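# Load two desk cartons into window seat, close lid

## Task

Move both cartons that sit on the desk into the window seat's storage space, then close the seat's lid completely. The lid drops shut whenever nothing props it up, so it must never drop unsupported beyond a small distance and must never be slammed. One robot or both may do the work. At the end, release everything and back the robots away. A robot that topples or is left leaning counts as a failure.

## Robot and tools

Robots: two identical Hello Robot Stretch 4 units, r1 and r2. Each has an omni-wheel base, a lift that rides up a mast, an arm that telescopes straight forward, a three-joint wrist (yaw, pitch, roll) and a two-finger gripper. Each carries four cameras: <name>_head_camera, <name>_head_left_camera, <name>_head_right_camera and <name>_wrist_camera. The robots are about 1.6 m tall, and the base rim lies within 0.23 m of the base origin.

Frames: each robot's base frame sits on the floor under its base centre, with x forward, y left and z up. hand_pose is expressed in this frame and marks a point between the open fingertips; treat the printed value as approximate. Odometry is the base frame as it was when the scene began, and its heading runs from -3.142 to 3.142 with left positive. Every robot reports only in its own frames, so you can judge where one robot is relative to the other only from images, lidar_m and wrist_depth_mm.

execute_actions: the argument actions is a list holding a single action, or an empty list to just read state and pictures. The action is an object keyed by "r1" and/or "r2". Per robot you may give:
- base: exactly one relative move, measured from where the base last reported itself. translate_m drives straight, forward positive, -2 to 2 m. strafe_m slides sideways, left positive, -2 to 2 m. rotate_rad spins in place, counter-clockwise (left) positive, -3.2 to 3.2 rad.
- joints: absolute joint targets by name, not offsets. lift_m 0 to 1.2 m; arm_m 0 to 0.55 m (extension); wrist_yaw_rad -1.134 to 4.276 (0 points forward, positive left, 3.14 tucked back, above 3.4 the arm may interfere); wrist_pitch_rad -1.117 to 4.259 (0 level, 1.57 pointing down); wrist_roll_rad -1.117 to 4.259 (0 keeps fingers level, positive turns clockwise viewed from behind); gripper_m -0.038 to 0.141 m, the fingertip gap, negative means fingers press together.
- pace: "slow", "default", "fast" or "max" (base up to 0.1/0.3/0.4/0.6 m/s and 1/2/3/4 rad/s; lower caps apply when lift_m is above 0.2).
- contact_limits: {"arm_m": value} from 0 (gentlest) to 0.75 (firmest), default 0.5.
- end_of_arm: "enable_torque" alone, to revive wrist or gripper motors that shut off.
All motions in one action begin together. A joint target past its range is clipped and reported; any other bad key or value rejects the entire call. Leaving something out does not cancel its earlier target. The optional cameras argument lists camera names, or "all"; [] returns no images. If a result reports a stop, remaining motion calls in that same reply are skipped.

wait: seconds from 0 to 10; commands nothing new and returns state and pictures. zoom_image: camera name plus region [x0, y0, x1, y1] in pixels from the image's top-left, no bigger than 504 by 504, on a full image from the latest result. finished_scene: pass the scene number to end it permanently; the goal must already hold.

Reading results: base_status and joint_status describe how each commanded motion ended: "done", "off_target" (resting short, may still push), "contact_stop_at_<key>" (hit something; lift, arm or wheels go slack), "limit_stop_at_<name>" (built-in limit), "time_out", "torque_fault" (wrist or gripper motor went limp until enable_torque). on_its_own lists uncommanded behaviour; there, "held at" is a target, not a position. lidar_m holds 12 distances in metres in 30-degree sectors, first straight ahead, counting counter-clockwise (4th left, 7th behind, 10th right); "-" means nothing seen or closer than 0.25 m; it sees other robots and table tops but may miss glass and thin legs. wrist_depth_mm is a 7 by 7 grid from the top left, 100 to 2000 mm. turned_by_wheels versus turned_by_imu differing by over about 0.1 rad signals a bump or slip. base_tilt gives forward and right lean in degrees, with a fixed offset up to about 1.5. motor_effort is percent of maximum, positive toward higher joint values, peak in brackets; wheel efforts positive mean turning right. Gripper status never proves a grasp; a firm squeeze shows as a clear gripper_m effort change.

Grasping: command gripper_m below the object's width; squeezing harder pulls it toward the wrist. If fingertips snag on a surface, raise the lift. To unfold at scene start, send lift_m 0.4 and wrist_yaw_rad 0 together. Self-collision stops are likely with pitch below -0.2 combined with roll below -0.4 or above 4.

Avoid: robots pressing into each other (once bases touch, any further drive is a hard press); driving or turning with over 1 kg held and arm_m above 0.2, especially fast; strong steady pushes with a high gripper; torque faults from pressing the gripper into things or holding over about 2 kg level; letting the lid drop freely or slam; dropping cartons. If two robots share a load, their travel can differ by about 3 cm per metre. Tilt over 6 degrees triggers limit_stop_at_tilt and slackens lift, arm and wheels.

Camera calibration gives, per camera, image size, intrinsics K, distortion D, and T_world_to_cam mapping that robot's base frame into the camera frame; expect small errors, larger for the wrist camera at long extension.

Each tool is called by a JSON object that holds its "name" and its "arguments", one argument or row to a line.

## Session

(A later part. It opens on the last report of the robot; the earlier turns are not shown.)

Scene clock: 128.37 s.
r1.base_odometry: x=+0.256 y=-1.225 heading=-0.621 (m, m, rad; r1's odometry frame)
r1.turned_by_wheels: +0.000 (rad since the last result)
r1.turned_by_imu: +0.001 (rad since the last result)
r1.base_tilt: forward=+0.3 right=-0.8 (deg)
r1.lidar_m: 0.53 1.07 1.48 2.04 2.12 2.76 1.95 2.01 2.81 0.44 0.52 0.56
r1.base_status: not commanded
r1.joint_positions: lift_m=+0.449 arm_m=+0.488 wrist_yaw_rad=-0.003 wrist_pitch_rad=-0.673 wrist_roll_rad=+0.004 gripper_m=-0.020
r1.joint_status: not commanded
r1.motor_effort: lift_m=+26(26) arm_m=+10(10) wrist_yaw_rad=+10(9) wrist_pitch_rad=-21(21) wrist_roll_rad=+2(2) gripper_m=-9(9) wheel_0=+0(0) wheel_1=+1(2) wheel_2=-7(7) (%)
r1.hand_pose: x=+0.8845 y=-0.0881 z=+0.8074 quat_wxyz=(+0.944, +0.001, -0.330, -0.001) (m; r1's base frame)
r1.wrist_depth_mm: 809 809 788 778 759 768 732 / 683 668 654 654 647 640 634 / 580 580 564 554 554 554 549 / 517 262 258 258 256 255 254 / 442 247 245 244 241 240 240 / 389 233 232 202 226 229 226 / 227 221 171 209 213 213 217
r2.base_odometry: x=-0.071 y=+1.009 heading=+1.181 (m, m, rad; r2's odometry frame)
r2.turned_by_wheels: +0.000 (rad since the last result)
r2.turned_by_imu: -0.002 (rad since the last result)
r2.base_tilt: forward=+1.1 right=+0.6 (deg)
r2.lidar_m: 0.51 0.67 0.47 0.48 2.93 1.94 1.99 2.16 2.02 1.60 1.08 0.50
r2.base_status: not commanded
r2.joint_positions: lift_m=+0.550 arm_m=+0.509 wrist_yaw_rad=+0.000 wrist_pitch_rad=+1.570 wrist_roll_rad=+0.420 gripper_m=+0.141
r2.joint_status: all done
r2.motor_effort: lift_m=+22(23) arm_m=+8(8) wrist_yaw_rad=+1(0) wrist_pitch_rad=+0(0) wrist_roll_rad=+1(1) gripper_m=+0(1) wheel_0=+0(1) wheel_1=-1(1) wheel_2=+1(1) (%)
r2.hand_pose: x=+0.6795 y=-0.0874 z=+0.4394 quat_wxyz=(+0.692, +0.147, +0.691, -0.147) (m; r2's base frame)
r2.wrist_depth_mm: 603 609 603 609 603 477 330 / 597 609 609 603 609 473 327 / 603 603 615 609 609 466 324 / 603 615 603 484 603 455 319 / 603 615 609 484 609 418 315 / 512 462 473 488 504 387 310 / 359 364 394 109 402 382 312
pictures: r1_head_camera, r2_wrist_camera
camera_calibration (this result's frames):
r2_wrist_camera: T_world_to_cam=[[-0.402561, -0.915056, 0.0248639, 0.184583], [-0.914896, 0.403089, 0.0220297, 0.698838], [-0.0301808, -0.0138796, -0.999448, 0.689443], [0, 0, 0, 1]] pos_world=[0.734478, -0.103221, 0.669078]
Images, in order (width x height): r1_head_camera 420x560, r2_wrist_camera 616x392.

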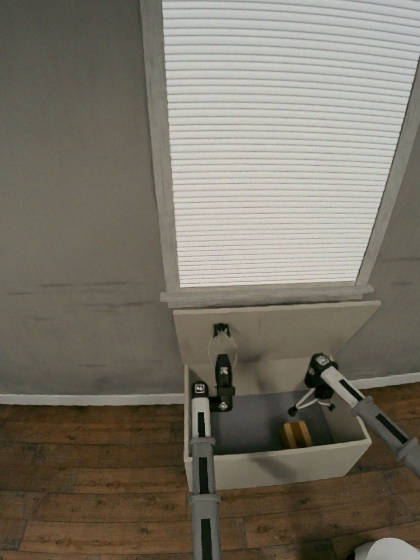

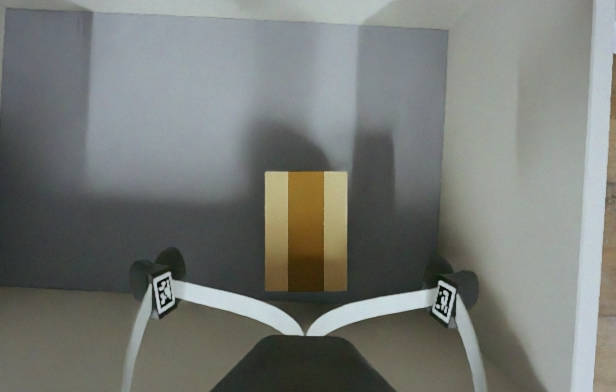

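{"name": "execute_actions", "arguments": {
  "actions": [
    {"r2": {"base": {"translate_m": -0.35}, "joints": {"arm_m": 0.02, "wrist_roll_rad": 0.15}, "pace": "fast"}}
  ],
  "cameras": ["r2_head_camera"]
}}

{"name": "execute_actions", "arguments": {
  "actions": [
    {"r2": {"base": {"rotate_rad": 2.585}, "pace": "fast"}}
  ],
  "cameras": ["r2_head_camera", "r2_head_left_camera"]
}}

Scene clock: 134.27 s.
r1.base_odometry: x=+0.256 y=-1.225 heading=-0.621 (m, m, rad; r1's odometry frame)
r1.turned_by_wheels: +0.000 (rad since the last result)
r1.turned_by_imu: +0.001 (rad since the last result)
r1.base_tilt: forward=+0.3 right=-0.7 (deg)
r1.lidar_m: 0.53 1.08 1.48 2.03 2.11 2.77 1.96 2.00 0.65 0.67 0.77 0.55
r1.base_status: not commanded
r1.joint_positions: lift_m=+0.449 arm_m=+0.488 wrist_yaw_rad=-0.003 wrist_pitch_rad=-0.673 wrist_roll_rad=+0.004 gripper_m=-0.020
r1.joint_status: not commanded
r1.motor_effort: lift_m=+26(26) arm_m=+10(10) wrist_yaw_rad=+8(10) wrist_pitch_rad=-22(22) wrist_roll_rad=+2(2) gripper_m=-10(9) wheel_0=+0(0) wheel_1=+2(2) wheel_2=-7(7) (%)
r1.hand_pose: x=+0.8845 y=-0.0881 z=+0.8074 quat_wxyz=(+0.944, +0.001, -0.330, -0.001) (m; r1's base frame)
r1.wrist_depth_mm: 820 809 778 778 768 759 741 / 691 676 654 647 640 634 627 / 585 574 564 559 549 549 549 / 508 262 259 258 256 254 253 / 442 246 246 244 242 240 239 / 389 234 232 202 226 228 226 / 227 222 171 209 213 213 216
r2.base_odometry: x=-0.204 y=+0.685 heading=+1.181 (m, m, rad; r2's odometry frame)
r2.turned_by_wheels: +0.000 (rad since the last result)
r2.turned_by_imu: -0.001 (rad since the last result)
r2.base_tilt: forward=+1.2 right=+0.6 (deg)
r2.lidar_m: 0.84 0.67 0.65 2.92 1.75 1.63 1.67 2.03 1.88 1.91 1.41 0.84
r2.base_status: done
r2.joint_positions: lift_m=+0.550 arm_m=+0.021 wrist_yaw_rad=+0.000 wrist_pitch_rad=+1.570 wrist_roll_rad=+0.150 gripper_m=+0.141
r2.joint_status: all done
r2.motor_effort: lift_m=+21(22) arm_m=-9(9) wrist_yaw_rad=+2(1) wrist_pitch_rad=+0(0) wrist_roll_rad=-3(7) gripper_m=+1(0) wheel_0=+1(6) wheel_1=+1(6) wheel_2=+0(10) (%)
r2.hand_pose: x=+0.1925 y=-0.0874 z=+0.4395 quat_wxyz=(+0.705, +0.053, +0.705, -0.053) (m; r2's base frame)
r2.wrist_depth_mm: 654 668 676 676 668 661 676 / 668 676 668 668 676 668 676 / 676 661 676 676 683 683 676 / 668 668 676 676 676 668 676 / 668 668 469 473 668 683 668 / 668 466 452 455 469 676 668 / 668 455 455 109 676 676 668
pictures: r2_head_camera
Images, in order (width x height): r2_head_camera 420x560.

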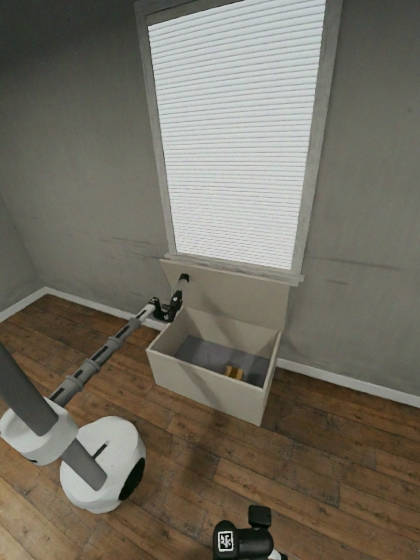

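Scene clock: 136.43 s.
r1.base_odometry: x=+0.256 y=-1.225 heading=-0.621 (m, m, rad; r1's odometry frame)
r1.turned_by_wheels: +0.000 (rad since the last result)
r1.turned_by_imu: +0.000 (rad since the last result)
r1.base_tilt: forward=+0.3 right=-0.8 (deg)
r1.lidar_m: 0.53 1.07 1.49 2.02 2.11 2.76 1.97 2.00 0.64 0.65 0.78 0.56
r1.base_status: not commanded
r1.joint_positions: lift_m=+0.449 arm_m=+0.488 wrist_yaw_rad=-0.003 wrist_pitch_rad=-0.673 wrist_roll_rad=+0.004 gripper_m=-0.020
r1.joint_status: not commanded
r1.motor_effort: lift_m=+26(26) arm_m=+10(10) wrist_yaw_rad=+9(9) wrist_pitch_rad=-23(22) wrist_roll_rad=+2(2) gripper_m=-9(9) wheel_0=+0(0) wheel_1=+2(2) wheel_2=-7(7) (%)
r1.hand_pose: x=+0.8845 y=-0.0881 z=+0.8074 quat_wxyz=(+0.944, +0.001, -0.330, -0.001) (m; r1's base frame)
r1.wrist_depth_mm: 809 820 778 778 768 768 741 / 691 676 647 647 640 634 634 / 585 580 564 559 554 549 544 / 508 262 260 258 255 254 254 / 445 246 245 243 242 240 238 / 392 233 231 202 226 228 227 / 226 221 172 209 213 212 216
r2.base_odometry: x=-0.204 y=+0.685 heading=-2.517 (m, m, rad; r2's odometry frame)
r2.turned_by_wheels: +2.585 (rad since the last result)
r2.turned_by_imu: +2.624 (rad since the last result)
r2.base_tilt: forward=+1.2 right=+0.6 (deg)
r2.lidar_m: 1.61 1.65 2.01 1.87 1.91 1.43 0.85 0.83 0.68 0.65 2.93 1.77
r2.base_status: done
r2.joint_positions: lift_m=+0.550 arm_m=+0.021 wrist_yaw_rad=+0.000 wrist_pitch_rad=+1.570 wrist_roll_rad=+0.150 gripper_m=+0.141
r2.joint_status: not commanded
r2.motor_effort: lift_m=+21(21) arm_m=-9(9) wrist_yaw_rad=+3(0) wrist_pitch_rad=+1(0) wrist_roll_rad=-3(2) gripper_m=-1(2) wheel_0=-1(7) wheel_1=+1(7) wheel_2=+1(8) (%)
r2.hand_pose: x=+0.1926 y=-0.0874 z=+0.4395 quat_wxyz=(+0.705, +0.053, +0.705, -0.053) (m; r2's base frame)
r2.wrist_depth_mm: 668 668 661 676 668 668 683 / 661 668 668 676 668 668 683 / 661 668 683 668 676 676 676 / 668 661 668 676 668 668 676 / 661 676 466 477 676 683 683 / 668 469 455 455 462 683 668 / 676 459 459 109 676 676 676
pictures: r2_head_camera, r2_head_left_camera
Images, in order (width x height): r2_head_camera 420x560, r2_head_left_camera 420x672.

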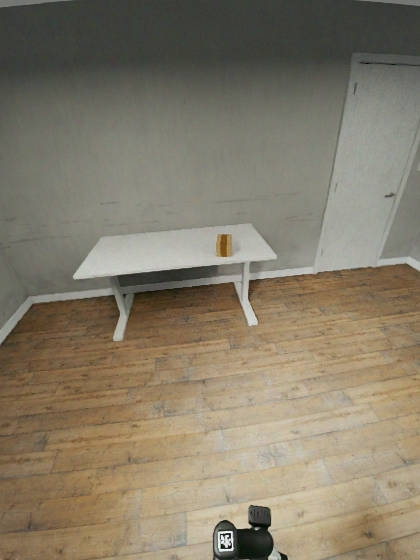

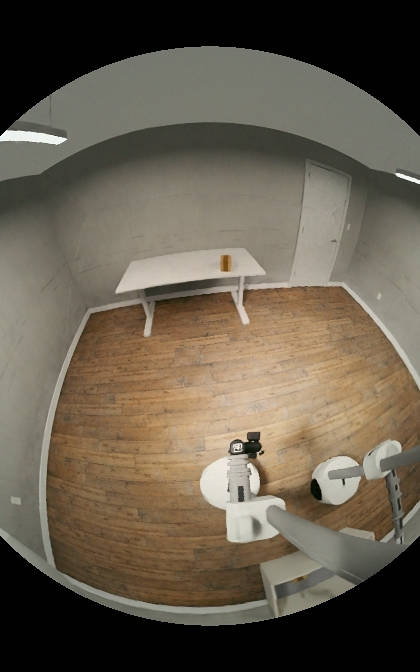

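{"name": "zoom_image", "arguments": {
  "camera": "r2_head_camera",
  "region": [180, 210, 290, 290]
}}

Region (180, 210, 290, 290) of r2_head_camera's 420x560 image, scaled by 4.582, with more detail than that image has; it fills the top 367 rows of this view, and the rest is white.

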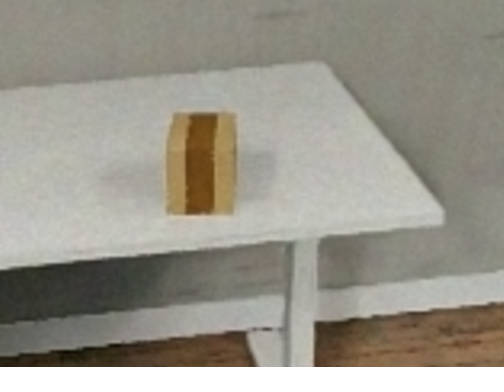

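{"name": "execute_actions", "arguments": {
  "actions": [
    {"r2": {"base": {"translate_m": 1.28}, "joints": {"lift_m": 1.0, "arm_m": 0.25, "wrist_roll_rad": 0.11}, "pace": "fast"}}
  ],
  "cameras": ["r2_head_camera", "r2_wrist_camera"]
}}

Scene clock: 143.70 s.
r1.base_odometry: x=+0.256 y=-1.225 heading=-0.621 (m, m, rad; r1's odometry frame)
r1.turned_by_wheels: +0.000 (rad since the last result)
r1.turned_by_imu: +0.001 (rad since the last result)
r1.base_tilt: forward=+0.2 right=-0.7 (deg)
r1.lidar_m: 0.53 1.06 1.48 2.03 2.13 2.78 1.97 1.47 2.81 2.69 0.77 0.56
r1.base_status: not commanded
r1.joint_positions: lift_m=+0.449 arm_m=+0.488 wrist_yaw_rad=-0.003 wrist_pitch_rad=-0.673 wrist_roll_rad=+0.004 gripper_m=-0.020
r1.joint_status: not commanded
r1.on_its_own: wrist_pitch_rad is at rest, and its effort (-24) is outside its rest range (-23 to +23)
r1.motor_effort: lift_m=+26(26) arm_m=+10(10) wrist_yaw_rad=+9(9) wrist_pitch_rad=-24(22) wrist_roll_rad=+2(2) gripper_m=-9(9) wheel_0=+0(0) wheel_1=+2(2) wheel_2=-7(7) (%)
r1.hand_pose: x=+0.8845 y=-0.0881 z=+0.8074 quat_wxyz=(+0.944, +0.001, -0.330, -0.001) (m; r1's base frame)
r1.wrist_depth_mm: 820 809 778 778 768 768 741 / 691 676 654 647 640 640 634 / 585 574 564 559 559 549 544 / 512 262 259 257 255 254 253 / 442 246 245 243 241 240 239 / 389 233 231 202 226 229 227 / 226 221 172 209 213 212 217
r2.base_odometry: x=-1.243 y=-0.064 heading=-2.517 (m, m, rad; r2's odometry frame)
r2.turned_by_wheels: +0.000 (rad since the last result)
r2.turned_by_imu: -0.007 (rad since the last result)
r2.base_tilt: forward=+1.2 right=+0.7 (deg)
r2.lidar_m: 0.34 0.36 0.47 1.03 2.04 2.59 2.09 1.49 2.96 2.74 0.58 0.38
r2.base_status: done
r2.joint_positions: lift_m=+1.000 arm_m=+0.249 wrist_yaw_rad=+0.000 wrist_pitch_rad=+1.570 wrist_roll_rad=+0.110 gripper_m=+0.141
r2.joint_status: all done
r2.motor_effort: lift_m=+21(23) arm_m=+8(7) wrist_yaw_rad=+0(3) wrist_pitch_rad=+1(1) wrist_roll_rad=-2(4) gripper_m=+0(3) wheel_0=-2(6) wheel_1=-2(8) wheel_2=+1(12) (%)
r2.hand_pose: x=+0.4197 y=-0.0874 z=+0.8895 quat_wxyz=(+0.706, +0.039, +0.706, -0.039) (m; r2's base frame)
r2.wrist_depth_mm: 397 397 394 397 397 397 397 / 399 392 397 278 397 397 397 / 399 394 397 277 397 399 402 / 397 397 397 278 399 399 399 / 397 394 394 399 399 399 1160 / 402 397 402 399 1160 1118 1138 / 1118 1118 946 109 1138 1138 1182
pictures: r2_head_camera, r2_wrist_camera
camera_calibration (this result's frames):
r2_wrist_camera: T_world_to_cam=[[-0.104407, -0.994222, 0.0249344, -0.063317], [-0.994244, 0.104949, 0.0215451, 0.458888], [-0.0240374, -0.0225414, -0.999457, 1.12806], [0, 0, 0, 1]] pos_world=[0.476752, -0.0856831, 1.11914]
Images, in order (width x height): r2_head_camera 420x560, r2_wrist_camera 616x392.

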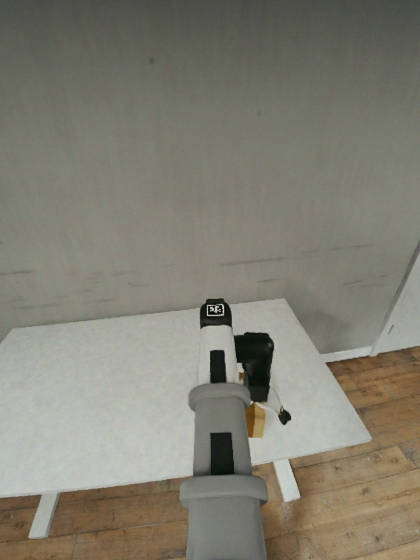

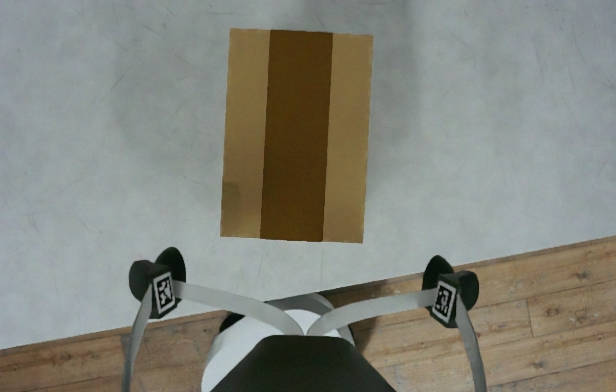

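{"name": "execute_actions", "arguments": {
  "actions": [
    {"r2": {"joints": {"lift_m": 0.92, "arm_m": 0.35, "wrist_roll_rad": 0.16}}}
  ],
  "cameras": ["r2_wrist_camera"]
}}

Scene clock: 145.93 s.
r1.base_odometry: x=+0.256 y=-1.225 heading=-0.621 (m, m, rad; r1's odometry frame)
r1.turned_by_wheels: +0.000 (rad since the last result)
r1.turned_by_imu: +0.000 (rad since the last result)
r1.base_tilt: forward=+0.3 right=-0.6 (deg)
r1.lidar_m: 0.55 1.07 1.49 2.04 2.13 2.75 1.96 1.45 2.81 2.70 0.77 0.56
r1.base_status: not commanded
r1.joint_positions: lift_m=+0.449 arm_m=+0.488 wrist_yaw_rad=-0.003 wrist_pitch_rad=-0.673 wrist_roll_rad=+0.004 gripper_m=-0.020
r1.joint_status: not commanded
r1.motor_effort: lift_m=+26(26) arm_m=+10(10) wrist_yaw_rad=+9(10) wrist_pitch_rad=-22(23) wrist_roll_rad=+2(2) gripper_m=-8(8) wheel_0=+0(0) wheel_1=+2(2) wheel_2=-7(7) (%)
r1.hand_pose: x=+0.8845 y=-0.0881 z=+0.8074 quat_wxyz=(+0.944, +0.001, -0.330, -0.001) (m; r1's base frame)
r1.wrist_depth_mm: 809 809 798 768 759 759 741 / 683 676 654 647 634 640 634 / 580 580 564 559 554 549 544 / 508 262 259 259 256 254 254 / 442 247 244 243 242 240 238 / 392 233 232 201 226 227 226 / 226 221 172 209 213 213 216
r2.base_odometry: x=-1.243 y=-0.064 heading=-2.517 (m, m, rad; r2's odometry frame)
r2.turned_by_wheels: +0.000 (rad since the last result)
r2.turned_by_imu: -0.001 (rad since the last result)
r2.base_tilt: forward=+1.1 right=+0.6 (deg)
r2.lidar_m: 0.35 0.35 0.46 1.03 2.04 2.59 2.10 1.49 2.97 2.74 0.59 0.37
r2.base_status: not commanded
r2.joint_positions: lift_m=+0.920 arm_m=+0.349 wrist_yaw_rad=+0.000 wrist_pitch_rad=+1.570 wrist_roll_rad=+0.160 gripper_m=+0.141
r2.joint_status: all done
r2.motor_effort: lift_m=+15(20) arm_m=+8(8) wrist_yaw_rad=+0(1) wrist_pitch_rad=+1(1) wrist_roll_rad=+0(1) gripper_m=-3(1) wheel_0=-2(2) wheel_1=-2(2) wheel_2=+1(1) (%)
r2.hand_pose: x=+0.5196 y=-0.0874 z=+0.8100 quat_wxyz=(+0.705, +0.056, +0.705, -0.056) (m; r2's base frame)
r2.wrist_depth_mm: 314 314 315 314 317 317 317 / 315 315 315 314 315 319 319 / 315 317 317 317 317 319 319 / 314 317 198 198 198 317 320 / 314 315 198 198 200 320 319 / 317 317 199 198 199 319 322 / 317 320 198 109 320 320 320
pictures: r2_wrist_camera
camera_calibration (this result's frames):
r2_wrist_camera: T_world_to_cam=[[-0.153279, -0.987869, 0.02491, -0.0249319], [-0.987861, 0.153824, 0.0216613, 0.560817], [-0.0252303, -0.0212874, -0.999455, 1.05178], [0, 0, 0, 1]] pos_world=[0.576725, -0.0885067, 1.03968]
Images, in order (width x height): r2_wrist_camera 616x392.

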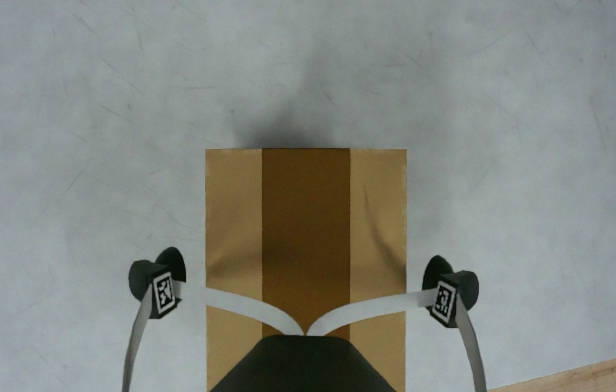

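Well aligned. Grip.

{"name": "execute_actions", "arguments": {
  "actions": [
    {"r2": {"joints": {"gripper_m": 0.05}}}
  ],
  "cameras": ["r2_wrist_camera"]
}}

Scene clock: 148.47 s.
r1.base_odometry: x=+0.256 y=-1.225 heading=-0.621 (m, m, rad; r1's odometry frame)
r1.turned_by_wheels: +0.000 (rad since the last result)
r1.turned_by_imu: +0.000 (rad since the last result)
r1.base_tilt: forward=+0.4 right=-0.8 (deg)
r1.lidar_m: 0.53 1.07 1.49 2.03 2.12 2.75 1.96 1.46 2.81 2.69 0.76 0.56
r1.base_status: not commanded
r1.joint_positions: lift_m=+0.449 arm_m=+0.488 wrist_yaw_rad=-0.003 wrist_pitch_rad=-0.673 wrist_roll_rad=+0.004 gripper_m=-0.020
r1.joint_status: not commanded
r1.motor_effort: lift_m=+26(26) arm_m=+10(10) wrist_yaw_rad=+9(9) wrist_pitch_rad=-20(22) wrist_roll_rad=+2(2) gripper_m=-9(10) wheel_0=+0(0) wheel_1=+2(2) wheel_2=-7(7) (%)
r1.hand_pose: x=+0.8845 y=-0.0881 z=+0.8074 quat_wxyz=(+0.944, +0.001, -0.330, -0.001) (m; r1's base frame)
r1.wrist_depth_mm: 809 809 788 778 768 759 741 / 691 676 647 647 647 634 627 / 585 580 559 559 554 549 544 / 508 260 259 258 255 254 252 / 445 246 244 244 242 240 239 / 392 233 231 201 226 227 226 / 225 221 172 209 213 213 216
r2.base_odometry: x=-1.243 y=-0.064 heading=-2.517 (m, m, rad; r2's odometry frame)
r2.turned_by_wheels: +0.000 (rad since the last result)
r2.turned_by_imu: -0.001 (rad since the last result)
r2.base_tilt: forward=+1.2 right=+0.7 (deg)
r2.lidar_m: 0.34 0.35 0.44 1.02 2.04 2.57 2.10 1.49 2.94 2.75 0.58 0.38
r2.base_status: not commanded
r2.joint_positions: lift_m=+0.920 arm_m=+0.349 wrist_yaw_rad=+0.000 wrist_pitch_rad=+1.570 wrist_roll_rad=+0.160 gripper_m=+0.050
r2.joint_status: all done
r2.motor_effort: lift_m=+15(15) arm_m=+8(8) wrist_yaw_rad=+1(2) wrist_pitch_rad=+1(1) wrist_roll_rad=+1(0) gripper_m=-22(20) wheel_0=-2(2) wheel_1=-2(2) wheel_2=+1(1) (%)
r2.hand_pose: x=+0.5196 y=-0.0874 z=+0.8100 quat_wxyz=(+0.705, +0.056, +0.705, -0.056) (m; r2's base frame)
r2.wrist_depth_mm: 314 315 317 315 314 315 315 / 314 315 315 315 315 317 315 / 315 314 317 317 315 315 319 / 314 317 180 179 180 319 319 / 317 319 180 180 181 319 317 / 315 182 180 180 181 319 320 / 317 317 181 108 181 319 320
pictures: r2_wrist_camera
camera_calibration (this result's frames):
r2_wrist_camera: T_world_to_cam=[[-0.153278, -0.987869, 0.02491, -0.0249313], [-0.987861, 0.153823, 0.0216614, 0.560819], [-0.0252304, -0.0212874, -0.999455, 1.05176], [0, 0, 0, 1]] pos_world=[0.576725, -0.0885067, 1.03966]
Images, in order (width x height): r2_wrist_camera 616x392.

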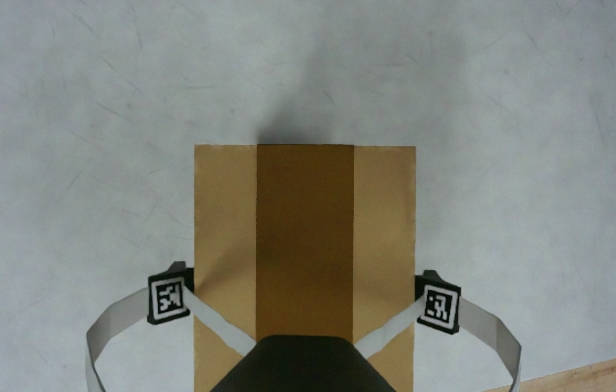

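{"name": "execute_actions", "arguments": {
  "actions": [
    {"r2": {"base": {"translate_m": -1.65}, "joints": {"lift_m": 0.95, "arm_m": 0.03}, "pace": "fast"}}
  ],
  "cameras": ["r2_wrist_camera", "r1_head_right_camera"]
}}

Scene clock: 158.03 s.
r1.base_odometry: x=+0.256 y=-1.225 heading=-0.621 (m, m, rad; r1's odometry frame)
r1.turned_by_wheels: +0.000 (rad since the last result)
r1.turned_by_imu: +0.001 (rad since the last result)
r1.base_tilt: forward=+0.3 right=-0.7 (deg)
r1.lidar_m: 0.54 1.06 1.48 2.04 2.12 2.77 1.96 2.03 2.79 0.63 0.68 0.54
r1.base_status: not commanded
r1.joint_positions: lift_m=+0.449 arm_m=+0.488 wrist_yaw_rad=-0.003 wrist_pitch_rad=-0.673 wrist_roll_rad=+0.004 gripper_m=-0.020
r1.joint_status: not commanded
r1.motor_effort: lift_m=+26(26) arm_m=+10(10) wrist_yaw_rad=+10(10) wrist_pitch_rad=-22(23) wrist_roll_rad=+1(2) gripper_m=-10(10) wheel_0=+0(0) wheel_1=+2(2) wheel_2=-7(7) (%)
r1.hand_pose: x=+0.8845 y=-0.0881 z=+0.8074 quat_wxyz=(+0.944, +0.001, -0.330, -0.001) (m; r1's base frame)
r1.wrist_depth_mm: 820 809 778 778 768 759 750 / 691 676 654 654 640 640 640 / 585 574 564 559 549 544 544 / 508 262 259 257 256 254 253 / 442 246 245 244 242 240 238 / 389 234 232 201 226 228 226 / 227 221 171 209 213 213 216
r2.base_odometry: x=+0.096 y=+0.901 heading=-2.517 (m, m, rad; r2's odometry frame)
r2.turned_by_wheels: +0.000 (rad since the last result)
r2.turned_by_imu: +0.002 (rad since the last result)
r2.base_tilt: forward=+1.1 right=+0.7 (deg)
r2.lidar_m: 1.99 2.04 1.97 1.81 1.56 1.02 0.91 0.50 0.60 0.67 0.66 0.30
r2.base_status: done
r2.joint_positions: lift_m=+0.950 arm_m=+0.031 wrist_yaw_rad=+0.000 wrist_pitch_rad=+1.570 wrist_roll_rad=+0.160 gripper_m=+0.050
r2.joint_status: all done
r2.motor_effort: lift_m=+22(21) arm_m=-8(10) wrist_yaw_rad=+1(1) wrist_pitch_rad=+1(2) wrist_roll_rad=+1(0) gripper_m=-21(21) wheel_0=+0(6) wheel_1=+0(7) wheel_2=-1(9) (%)
r2.hand_pose: x=+0.2025 y=-0.0874 z=+0.8394 quat_wxyz=(+0.705, +0.056, +0.705, -0.056) (m; r2's base frame)
r2.wrist_depth_mm: 1060 1078 1078 1098 1078 1060 1060 / 1078 1060 1060 1078 1078 1060 1098 / 1078 1078 1060 1078 1098 1098 854 / 1078 1060 180 179 180 1078 866 / 1078 1060 179 180 181 1078 904 / 1078 182 180 180 181 1060 1098 / 1078 1060 181 109 181 1098 1098
pictures: r1_head_right_camera, r2_wrist_camera
camera_calibration (this result's frames):
r2_wrist_camera: T_world_to_cam=[[-0.153728, -0.987799, 0.0249306, -0.0741897], [-0.987787, 0.154276, 0.0217951, 0.246836], [-0.0253754, -0.0212756, -0.999452, 1.07317], [0, 0, 0, 1]] pos_world=[0.259648, -0.088533, 1.06905]
Images, in order (width x height): r1_head_right_camera 420x672, r2_wrist_camera 616x392.

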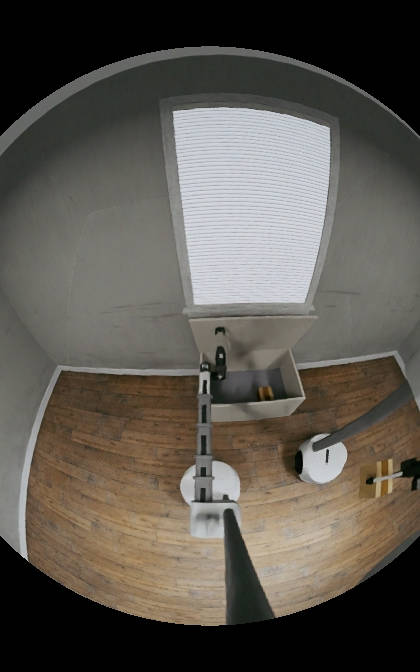

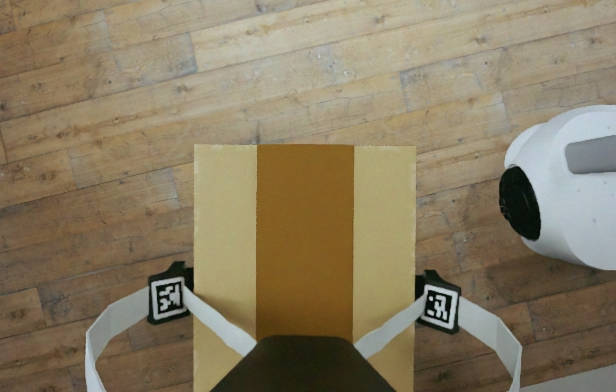

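{"name": "execute_actions", "arguments": {
  "actions": [
    {"r2": {"base": {"rotate_rad": -2.17}, "joints": {"lift_m": 0.61, "wrist_roll_rad": 0.83}, "pace": "fast"}}
  ],
  "cameras": ["r2_head_camera", "r2_wrist_camera", "r1_head_camera"]
}}

Scene clock: 161.00 s.
r1.base_odometry: x=+0.256 y=-1.225 heading=-0.621 (m, m, rad; r1's odometry frame)
r1.turned_by_wheels: +0.000 (rad since the last result)
r1.turned_by_imu: +0.000 (rad since the last result)
r1.base_tilt: forward=+0.3 right=-0.7 (deg)
r1.lidar_m: 0.54 1.05 1.49 2.03 2.13 2.77 1.95 2.01 2.81 0.64 0.68 0.56
r1.base_status: not commanded
r1.joint_positions: lift_m=+0.449 arm_m=+0.488 wrist_yaw_rad=-0.003 wrist_pitch_rad=-0.673 wrist_roll_rad=+0.004 gripper_m=-0.020
r1.joint_status: not commanded
r1.motor_effort: lift_m=+26(26) arm_m=+10(10) wrist_yaw_rad=+12(9) wrist_pitch_rad=-20(21) wrist_roll_rad=+2(2) gripper_m=-9(8) wheel_0=+0(0) wheel_1=+2(2) wheel_2=-7(7) (%)
r1.hand_pose: x=+0.8845 y=-0.0881 z=+0.8074 quat_wxyz=(+0.944, +0.001, -0.330, -0.001) (m; r1's base frame)
r1.wrist_depth_mm: 809 809 788 778 768 768 741 / 683 668 654 654 640 634 634 / 585 569 564 554 554 549 549 / 508 260 259 257 256 254 251 / 442 246 245 244 242 240 239 / 389 233 233 202 226 228 227 / 227 221 172 208 213 213 217
r2.base_odometry: x=+0.096 y=+0.901 heading=+1.596 (m, m, rad; r2's odometry frame)
r2.turned_by_wheels: -2.170 (rad since the last result)
r2.turned_by_imu: -2.205 (rad since the last result)
r2.base_tilt: forward=+1.1 right=+0.6 (deg)
r2.lidar_m: 0.57 0.66 0.64 3.14 2.01 2.02 2.07 1.83 1.75 1.06 0.95 0.48
r2.base_status: done
r2.joint_positions: lift_m=+0.610 arm_m=+0.031 wrist_yaw_rad=+0.000 wrist_pitch_rad=+1.570 wrist_roll_rad=+0.830 gripper_m=+0.050
r2.joint_status: all done
r2.motor_effort: lift_m=+16(18) arm_m=-9(8) wrist_yaw_rad=-1(2) wrist_pitch_rad=+2(0) wrist_roll_rad=+0(4) gripper_m=-22(19) wheel_0=+1(6) wheel_1=+1(7) wheel_2=+0(7) (%)
r2.hand_pose: x=+0.2026 y=-0.0874 z=+0.4999 quat_wxyz=(+0.647, +0.285, +0.647, -0.285) (m; r2's base frame)
r2.wrist_depth_mm: 500 480 466 723 732 723 723 / 723 723 732 723 732 723 732 / 741 732 723 732 732 732 732 / 741 741 180 179 180 732 732 / 741 732 180 180 181 741 732 / 741 183 181 180 181 521 741 / 732 750 180 109 181 517 732
pictures: r1_head_camera, r2_head_camera, r2_wrist_camera
camera_calibration (this result's frames):
r2_wrist_camera: T_world_to_cam=[[-0.733571, -0.679175, 0.0244064, 0.0790224], [-0.678824, 0.733977, 0.0218218, 0.242396], [-0.0327346, -0.000559806, -0.999464, 0.737207], [0, 0, 0, 1]] pos_world=[0.246645, -0.12383, 0.729593]
Images, in order (width x height): r1_head_camera 420x560, r2_head_camera 420x560, r2_wrist_camera 616x392.

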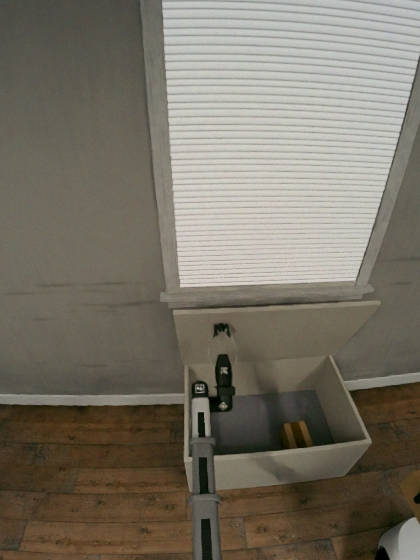

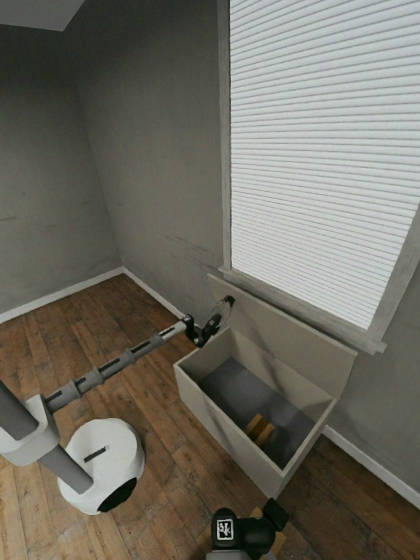

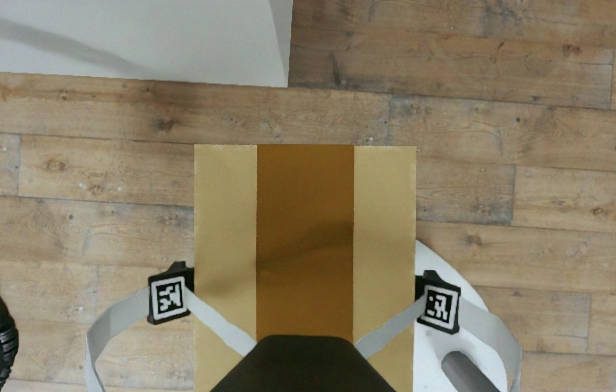

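{"name": "execute_actions", "arguments": {
  "actions": [
    {"r2": {"base": {"translate_m": 0.15}, "joints": {"arm_m": 0.485, "wrist_roll_rad": 0.87}, "pace": "fast"}}
  ],
  "cameras": ["r2_head_camera", "r2_wrist_camera", "r1_head_camera"]
}}

Scene clock: 166.03 s.
r1.base_odometry: x=+0.256 y=-1.225 heading=-0.621 (m, m, rad; r1's odometry frame)
r1.turned_by_wheels: +0.000 (rad since the last result)
r1.turned_by_imu: +0.001 (rad since the last result)
r1.base_tilt: forward=+0.3 right=-0.8 (deg)
r1.lidar_m: 0.54 1.08 1.48 2.03 2.14 2.76 1.96 2.01 2.81 0.53 0.57 0.55
r1.base_status: not commanded
r1.joint_positions: lift_m=+0.449 arm_m=+0.488 wrist_yaw_rad=-0.003 wrist_pitch_rad=-0.673 wrist_roll_rad=+0.004 gripper_m=-0.020
r1.joint_status: not commanded
r1.motor_effort: lift_m=+26(26) arm_m=+10(10) wrist_yaw_rad=+10(10) wrist_pitch_rad=-22(24) wrist_roll_rad=+2(2) gripper_m=-10(9) wheel_0=+0(0) wheel_1=+2(2) wheel_2=-7(7) (%)
r1.hand_pose: x=+0.8845 y=-0.0881 z=+0.8074 quat_wxyz=(+0.944, +0.001, -0.330, -0.001) (m; r1's base frame)
r1.wrist_depth_mm: 820 809 788 778 778 759 741 / 683 676 654 647 640 640 634 / 585 580 564 554 554 544 549 / 508 260 259 257 256 254 253 / 442 247 246 243 242 239 239 / 389 233 232 201 226 227 225 / 226 222 172 210 213 213 217
r2.base_odometry: x=+0.092 y=+1.051 heading=+1.596 (m, m, rad; r2's odometry frame)
r2.turned_by_wheels: +0.000 (rad since the last result)
r2.turned_by_imu: -0.003 (rad since the last result)
r2.base_tilt: forward=+1.1 right=+0.6 (deg)
r2.lidar_m: 0.43 0.63 0.56 3.21 2.10 2.13 2.20 1.94 1.57 0.97 0.70 0.36
r2.base_status: done
r2.joint_positions: lift_m=+0.610 arm_m=+0.484 wrist_yaw_rad=+0.000 wrist_pitch_rad=+1.570 wrist_roll_rad=+0.870 gripper_m=+0.050
r2.joint_status: all done
r2.motor_effort: lift_m=+16(16) arm_m=+8(7) wrist_yaw_rad=+1(1) wrist_pitch_rad=+3(1) wrist_roll_rad=-1(2) gripper_m=-21(22) wheel_0=+0(6) wheel_1=+1(7) wheel_2=+1(11) (%)
r2.hand_pose: x=+0.6548 y=-0.0874 z=+0.4999 quat_wxyz=(+0.642, +0.298, +0.641, -0.298) (m; r2's base frame)
r2.wrist_depth_mm: 496 654 654 647 647 640 549 / 492 668 661 661 661 668 549 / 496 661 668 668 661 661 544 / 496 661 180 180 181 668 539 / 500 668 180 180 181 668 535 / 477 183 180 181 181 473 517 / 379 364 180 109 181 353 379
pictures: r1_head_camera, r2_head_camera, r2_wrist_camera
camera_calibration (this result's frames):
r2_wrist_camera: T_world_to_cam=[[-0.76008, -0.649381, 0.0241406, 0.430796], [-0.649021, 0.760463, 0.0216393, 0.532214], [-0.0324102, 0.000779853, -0.999474, 0.751912], [0, 0, 0, 1]] pos_world=[0.697227, -0.125564, 0.729601]
Images, in order (width x height): r1_head_camera 420x560, r2_head_camera 420x560, r2_wrist_camera 616x392.

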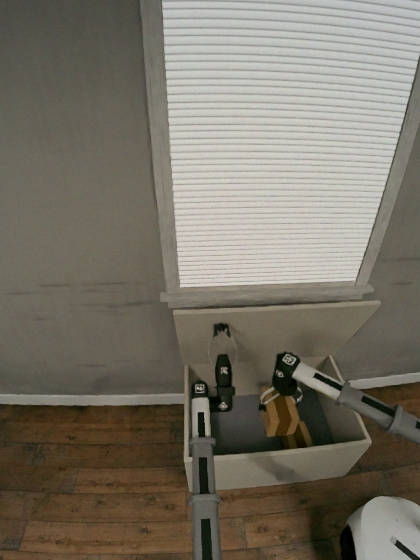

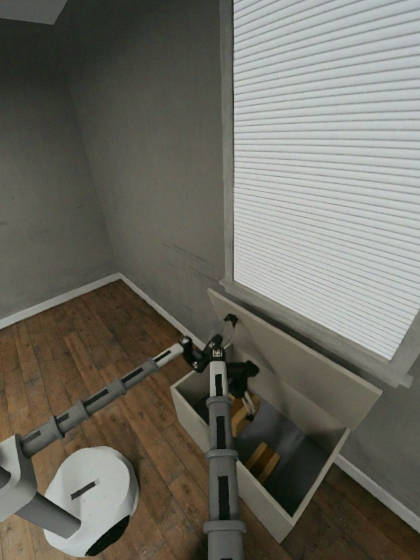

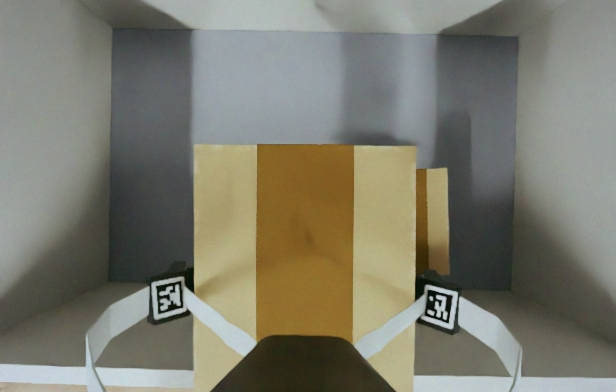

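{"name": "execute_actions", "arguments": {
  "actions": [
    {"r2": {"joints": {"arm_m": 0.51, "lift_m": 0.254}, "pace": "fast"}}
  ],
  "cameras": ["r2_wrist_camera", "r1_head_camera"]
}}

Scene clock: 169.57 s.
r1.base_odometry: x=+0.256 y=-1.225 heading=-0.621 (m, m, rad; r1's odometry frame)
r1.turned_by_wheels: +0.000 (rad since the last result)
r1.turned_by_imu: +0.000 (rad since the last result)
r1.base_tilt: forward=+0.3 right=-0.7 (deg)
r1.lidar_m: 0.54 1.07 1.48 2.03 2.12 2.74 1.97 2.01 2.81 0.55 0.56 0.56
r1.base_status: not commanded
r1.joint_positions: lift_m=+0.449 arm_m=+0.488 wrist_yaw_rad=-0.003 wrist_pitch_rad=-0.673 wrist_roll_rad=+0.004 gripper_m=-0.020
r1.joint_status: not commanded
r1.motor_effort: lift_m=+26(27) arm_m=+10(10) wrist_yaw_rad=+9(9) wrist_pitch_rad=-23(23) wrist_roll_rad=+2(2) gripper_m=-11(10) wheel_0=+0(0) wheel_1=+2(1) wheel_2=-7(7) (%)
r1.hand_pose: x=+0.8845 y=-0.0881 z=+0.8074 quat_wxyz=(+0.944, +0.001, -0.330, -0.001) (m; r1's base frame)
r1.wrist_depth_mm: 809 820 788 778 759 759 741 / 683 676 654 647 640 634 634 / 585 574 564 559 559 544 544 / 508 262 259 257 256 255 253 / 445 247 245 244 242 240 238 / 392 234 232 202 226 228 227 / 227 221 172 209 213 213 217
r2.base_odometry: x=+0.092 y=+1.051 heading=+1.596 (m, m, rad; r2's odometry frame)
r2.turned_by_wheels: +0.000 (rad since the last result)
r2.turned_by_imu: -0.001 (rad since the last result)
r2.base_tilt: forward=+1.1 right=+0.6 (deg)
r2.lidar_m: 0.44 0.62 0.56 3.21 2.09 2.13 2.20 1.95 1.57 0.96 0.69 0.36
r2.base_status: not commanded
r2.joint_positions: lift_m=+0.254 arm_m=+0.509 wrist_yaw_rad=+0.000 wrist_pitch_rad=+1.570 wrist_roll_rad=+0.870 gripper_m=+0.050
r2.joint_status: all done
r2.motor_effort: lift_m=+16(17) arm_m=+8(9) wrist_yaw_rad=+1(0) wrist_pitch_rad=+1(1) wrist_roll_rad=+0(0) gripper_m=-19(22) wheel_0=+0(0) wheel_1=+1(1) wheel_2=+1(1) (%)
r2.hand_pose: x=+0.6796 y=-0.0874 z=+0.1439 quat_wxyz=(+0.642, +0.298, +0.641, -0.298) (m; r2's base frame)
r2.wrist_depth_mm: 306 306 304 306 303 304 301 / 307 306 306 307 306 306 304 / 307 307 306 306 306 306 307 / 307 309 180 179 180 240 188 / 309 309 181 180 181 242 188 / 309 183 180 180 181 200 189 / 310 310 181 109 181 247 189
pictures: r1_head_camera, r2_wrist_camera
camera_calibration (this result's frames):
r2_wrist_camera: T_world_to_cam=[[-0.760211, -0.649215, 0.0244629, 0.458348], [-0.648846, 0.760604, 0.0219143, 0.55591], [-0.0328337, 0.000786882, -0.999461, 0.397185], [0, 0, 0, 1]] pos_world=[0.722183, -0.125573, 0.373576]
Images, in order (width x height): r1_head_camera 420x560, r2_wrist_camera 616x392.

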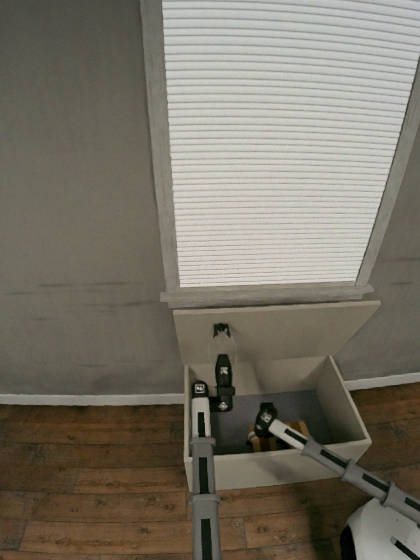

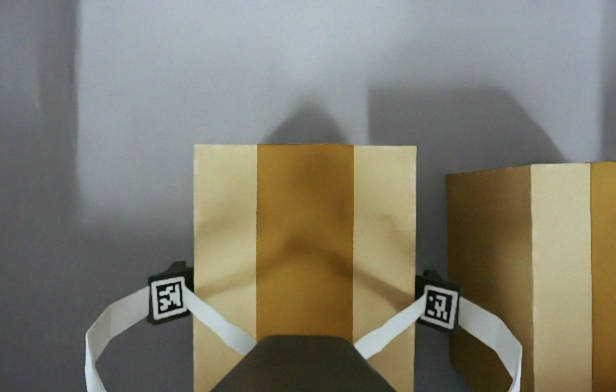

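{"name": "execute_actions", "arguments": {
  "actions": [
    {"r2": {"joints": {"gripper_m": 0.132}}}
  ],
  "cameras": ["r2_wrist_camera"]
}}

{"name": "execute_actions", "arguments": {
  "actions": [
    {"r2": {"joints": {"lift_m": 0.55}, "pace": "fast"}}
  ],
  "cameras": ["r2_wrist_camera", "r1_head_camera", "r2_head_camera"]
}}

Scene clock: 172.03 s.
r1.base_odometry: x=+0.256 y=-1.225 heading=-0.621 (m, m, rad; r1's odometry frame)
r1.turned_by_wheels: +0.000 (rad since the last result)
r1.turned_by_imu: +0.000 (rad since the last result)
r1.base_tilt: forward=+0.2 right=-0.7 (deg)
r1.lidar_m: 0.53 1.06 1.47 2.03 2.12 2.76 1.97 2.01 2.80 0.55 0.57 0.57
r1.base_status: not commanded
r1.joint_positions: lift_m=+0.449 arm_m=+0.488 wrist_yaw_rad=-0.003 wrist_pitch_rad=-0.673 wrist_roll_rad=+0.004 gripper_m=-0.020
r1.joint_status: not commanded
r1.motor_effort: lift_m=+26(26) arm_m=+10(10) wrist_yaw_rad=+9(10) wrist_pitch_rad=-23(24) wrist_roll_rad=+2(2) gripper_m=-8(9) wheel_0=+0(0) wheel_1=+2(2) wheel_2=-7(7) (%)
r1.hand_pose: x=+0.8845 y=-0.0881 z=+0.8074 quat_wxyz=(+0.944, +0.001, -0.330, -0.001) (m; r1's base frame)
r1.wrist_depth_mm: 820 820 788 778 768 768 750 / 683 668 654 654 647 640 634 / 585 580 559 559 549 554 544 / 512 262 259 257 256 254 253 / 439 247 244 243 242 241 238 / 389 234 232 202 226 228 227 / 226 220 172 209 213 212 216
r2.base_odometry: x=+0.092 y=+1.051 heading=+1.596 (m, m, rad; r2's odometry frame)
r2.turned_by_wheels: +0.000 (rad since the last result)
r2.turned_by_imu: -0.001 (rad since the last result)
r2.base_tilt: forward=+1.2 right=+0.6 (deg)
r2.lidar_m: 0.42 0.61 0.54 3.22 2.09 2.13 2.21 1.95 1.57 0.96 0.69 0.36
r2.base_status: not commanded
r2.joint_positions: lift_m=+0.254 arm_m=+0.509 wrist_yaw_rad=+0.000 wrist_pitch_rad=+1.571 wrist_roll_rad=+0.870 gripper_m=+0.132
r2.joint_status: all done
r2.motor_effort: lift_m=+16(16) arm_m=+8(8) wrist_yaw_rad=+3(1) wrist_pitch_rad=-2(5) wrist_roll_rad=+0(0) gripper_m=-1(17) wheel_0=+0(0) wheel_1=+1(0) wheel_2=+0(1) (%)
r2.hand_pose: x=+0.6794 y=-0.0874 z=+0.1439 quat_wxyz=(+0.641, +0.298, +0.641, -0.298) (m; r2's base frame)
r2.wrist_depth_mm: 307 307 304 304 307 307 306 / 307 306 306 306 307 306 306 / 309 307 307 307 307 306 307 / 309 307 189 189 189 240 189 / 310 307 190 190 190 242 189 / 310 310 190 189 190 213 189 / 310 310 190 109 190 229 190
pictures: r2_wrist_camera
camera_calibration (this result's frames):
r2_wrist_camera: T_world_to_cam=[[-0.760658, -0.648672, 0.0249774, 0.458445], [-0.648287, 0.761068, 0.0223534, 0.555353], [-0.0335095, 0.000810792, -0.999438, 0.397635], [0, 0, 0, 1]] pos_world=[0.722073, -0.125604, 0.373547]
Images, in order (width x height): r2_wrist_camera 616x392.

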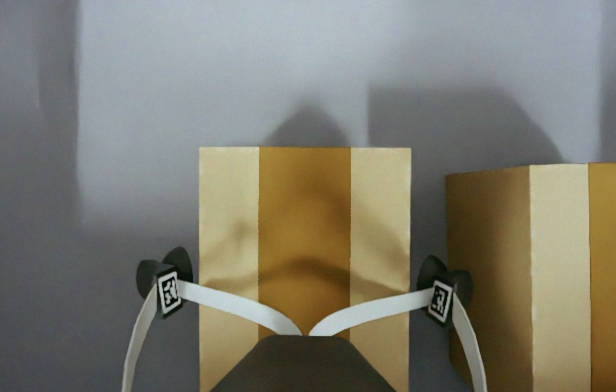

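Scene clock: 173.87 s.
r1.base_odometry: x=+0.256 y=-1.225 heading=-0.621 (m, m, rad; r1's odometry frame)
r1.turned_by_wheels: +0.000 (rad since the last result)
r1.turned_by_imu: +0.000 (rad since the last result)
r1.base_tilt: forward=+0.2 right=-0.7 (deg)
r1.lidar_m: 0.54 1.08 1.48 2.03 2.11 2.76 1.97 1.99 2.78 0.55 0.55 0.56
r1.base_status: not commanded
r1.joint_positions: lift_m=+0.449 arm_m=+0.488 wrist_yaw_rad=-0.003 wrist_pitch_rad=-0.673 wrist_roll_rad=+0.004 gripper_m=-0.020
r1.joint_status: not commanded
r1.motor_effort: lift_m=+26(26) arm_m=+10(10) wrist_yaw_rad=+9(9) wrist_pitch_rad=-21(23) wrist_roll_rad=+2(2) gripper_m=-8(9) wheel_0=+0(0) wheel_1=+2(1) wheel_2=-7(7) (%)
r1.hand_pose: x=+0.8845 y=-0.0881 z=+0.8074 quat_wxyz=(+0.944, +0.001, -0.330, -0.001) (m; r1's base frame)
r1.wrist_depth_mm: 809 809 778 778 768 759 741 / 683 676 647 654 640 634 634 / 585 574 559 564 554 554 544 / 512 260 259 257 256 254 253 / 439 246 245 243 242 240 239 / 389 233 232 202 226 228 226 / 227 222 171 208 213 213 216
r2.base_odometry: x=+0.092 y=+1.051 heading=+1.596 (m, m, rad; r2's odometry frame)
r2.turned_by_wheels: +0.000 (rad since the last result)
r2.turned_by_imu: -0.001 (rad since the last result)
r2.base_tilt: forward=+1.2 right=+0.7 (deg)
r2.lidar_m: 0.44 0.62 0.56 3.20 2.10 2.13 2.19 1.95 1.56 0.97 0.69 0.36
r2.base_status: not commanded
r2.joint_positions: lift_m=+0.550 arm_m=+0.509 wrist_yaw_rad=+0.000 wrist_pitch_rad=+1.570 wrist_roll_rad=+0.870 gripper_m=+0.132
r2.joint_status: all done
r2.motor_effort: lift_m=+22(22) arm_m=+8(8) wrist_yaw_rad=+3(3) wrist_pitch_rad=-1(1) wrist_roll_rad=-1(1) gripper_m=-2(2) wheel_0=+0(0) wheel_1=+0(0) wheel_2=+0(0) (%)
r2.hand_pose: x=+0.6795 y=-0.0874 z=+0.4394 quat_wxyz=(+0.641, +0.298, +0.641, -0.298) (m; r2's base frame)
r2.wrist_depth_mm: 466 591 603 609 597 585 549 / 469 609 603 603 597 603 559 / 469 603 609 603 609 609 564 / 477 609 597 484 564 609 554 / 477 615 603 484 496 597 559 / 480 530 496 504 504 564 539 / 392 375 415 109 413 399 415
pictures: r1_head_camera, r2_head_camera, r2_wrist_camera
camera_calibration (this result's frames):
r2_wrist_camera: T_world_to_cam=[[-0.760565, -0.648789, 0.0247931, 0.451138], [-0.648409, 0.760968, 0.0221962, 0.548949], [-0.0332674, 0.000805559, -0.999446, 0.692821], [0, 0, 0, 1]] pos_world=[0.722111, -0.125597, 0.669067]
Images, in order (width x height): r1_head_camera 420x560, r2_head_camera 420x560, r2_wrist_camera 616x392.

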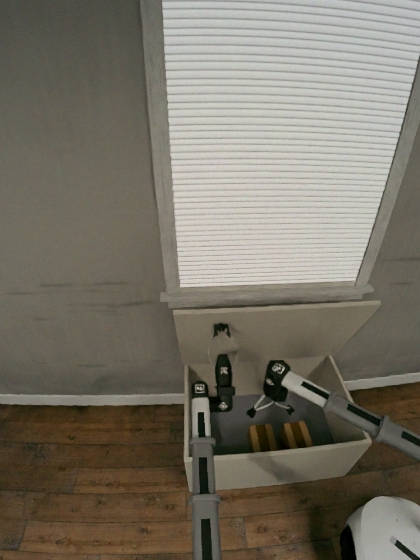

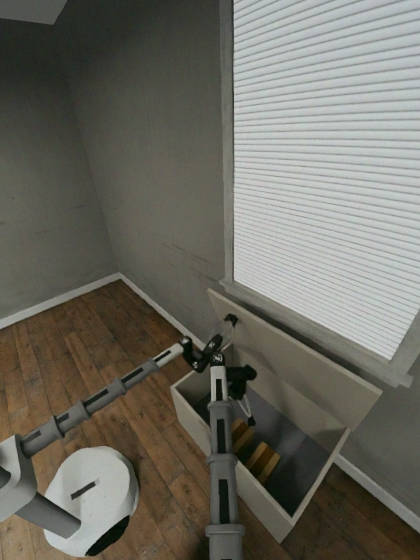

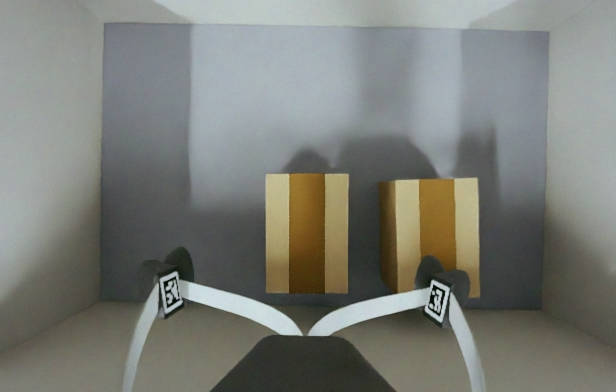

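{"name": "zoom_image", "arguments": {
  "camera": "r1_head_camera",
  "region": [240, 345, 330, 425]
}}

{"name": "zoom_image", "arguments": {
  "camera": "r2_head_camera",
  "region": [160, 305, 270, 405]
}}

Region (240, 345, 330, 425) of r1_head_camera's 420x560 image, scaled by 5.600, with more detail than that image has.

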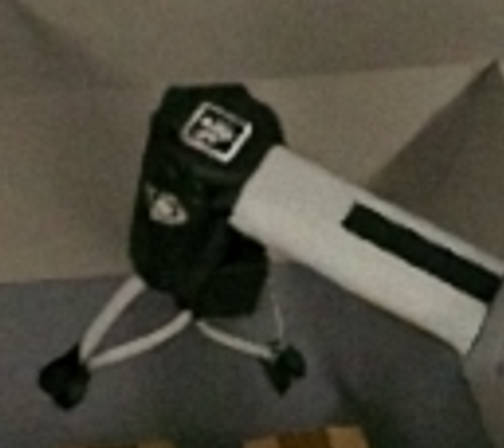

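Region (160, 305, 270, 405) of r2_head_camera's 420x560 image, scaled by 4.582, with more detail than that image has; it fills the top 458 rows of this view, and the rest is white.

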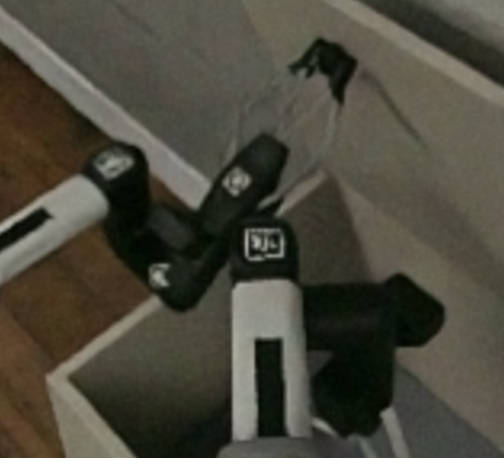

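{"name": "execute_actions", "arguments": {
  "actions": [
    {"r1": {"joints": {"arm_m": 0.40, "lift_m": 0.345}}, "r2": {"joints": {"arm_m": 0.0, "wrist_roll_rad": 0.0, "gripper_m": -0.02}, "pace": "fast"}}
  ],
  "cameras": ["r1_head_camera", "r2_head_camera", "r1_wrist_camera"]
}}

Scene clock: 200.57 s.
r1.base_odometry: x=+0.256 y=-1.225 heading=-0.621 (m, m, rad; r1's odometry frame)
r1.turned_by_wheels: +0.000 (rad since the last result)
r1.turned_by_imu: +0.000 (rad since the last result)
r1.base_tilt: forward=+0.3 right=-0.7 (deg)
r1.lidar_m: 0.54 1.06 1.46 2.03 2.13 2.75 1.94 2.01 2.82 0.56 0.56 0.56
r1.base_status: not commanded
r1.joint_positions: lift_m=+0.345 arm_m=+0.400 wrist_yaw_rad=-0.009 wrist_pitch_rad=-0.702 wrist_roll_rad=+0.004 gripper_m=-0.020
r1.joint_status: all done
r1.on_its_own: wrist_yaw_rad is at rest, and its effort (+26) is outside its rest range (-13 to +13); wrist_pitch_rad is at rest, and its effort (+64) is outside its rest range (-23 to +23)
r1.motor_effort: lift_m=+16(24) arm_m=-1(5) wrist_yaw_rad=+26(27) wrist_pitch_rad=+64(64) wrist_roll_rad=+2(2) gripper_m=-7(11) wheel_0=+1(1) wheel_1=+3(2) wheel_2=-10(10) (%)
r1.hand_pose: x=+0.7904 y=-0.0894 z=+0.7098 quat_wxyz=(+0.939, +0.000, -0.344, -0.004) (m; r1's base frame)
r1.wrist_depth_mm: 1098 1098 1078 1042 1042 1042 1008 / 904 891 878 854 854 842 854 / 741 240 239 237 237 236 236 / 430 236 235 235 234 232 232 / 392 233 232 230 229 229 228 / 359 229 229 207 226 225 224 / 338 226 223 223 222 221 222
r2.base_odometry: x=+0.092 y=+1.051 heading=+1.596 (m, m, rad; r2's odometry frame)
r2.turned_by_wheels: +0.000 (rad since the last result)
r2.turned_by_imu: -0.002 (rad since the last result)
r2.base_tilt: forward=+1.1 right=+0.7 (deg)
r2.lidar_m: 0.44 0.60 0.56 3.21 2.09 2.12 2.22 1.95 1.55 0.96 0.55 0.36
r2.base_status: not commanded
r2.joint_positions: lift_m=+0.550 arm_m=+0.002 wrist_yaw_rad=+0.000 wrist_pitch_rad=+1.570 wrist_roll_rad=+0.000 gripper_m=-0.020
r2.joint_status: all done
r2.motor_effort: lift_m=+22(22) arm_m=-9(9) wrist_yaw_rad=+1(2) wrist_pitch_rad=+0(1) wrist_roll_rad=-3(6) gripper_m=-12(8) wheel_0=+0(0) wheel_1=+0(0) wheel_2=+0(0) (%)
r2.hand_pose: x=+0.1725 y=-0.0874 z=+0.4394 quat_wxyz=(+0.707, +0.000, +0.707, +0.000) (m; r2's base frame)
r2.wrist_depth_mm: 668 676 676 492 314 603 609 / 661 676 676 676 375 397 312 / 668 668 676 661 512 327 676 / 668 668 668 668 676 668 676 / 676 668 459 455 676 676 683 / 668 455 186 204 185 683 676 / 668 455 452 109 676 668 691
pictures: r1_head_camera, r1_wrist_camera, r2_head_camera
camera_calibration (this result's frames):
r1_wrist_camera: T_world_to_cam=[[0.0336058, -0.999429, 0.00355777, -0.107935], [0.672531, 0.0199803, -0.739799, 0.0612382], [0.739306, 0.0272542, 0.672818, -0.835838], [0, 0, 0, 1]] pos_world=[0.580383, -0.0863173, 0.608055]
Images, in order (width x height): r1_head_camera 420x560, r1_wrist_camera 616x392, r2_head_camera 420x560.

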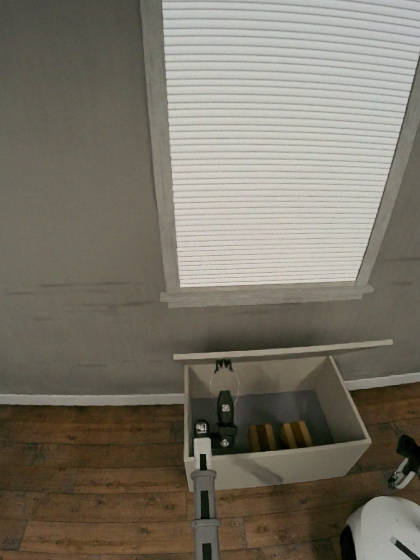

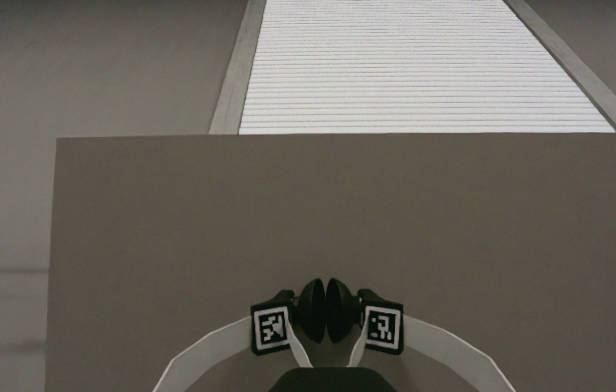

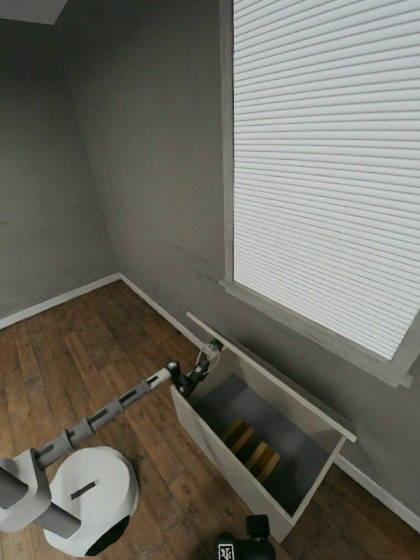

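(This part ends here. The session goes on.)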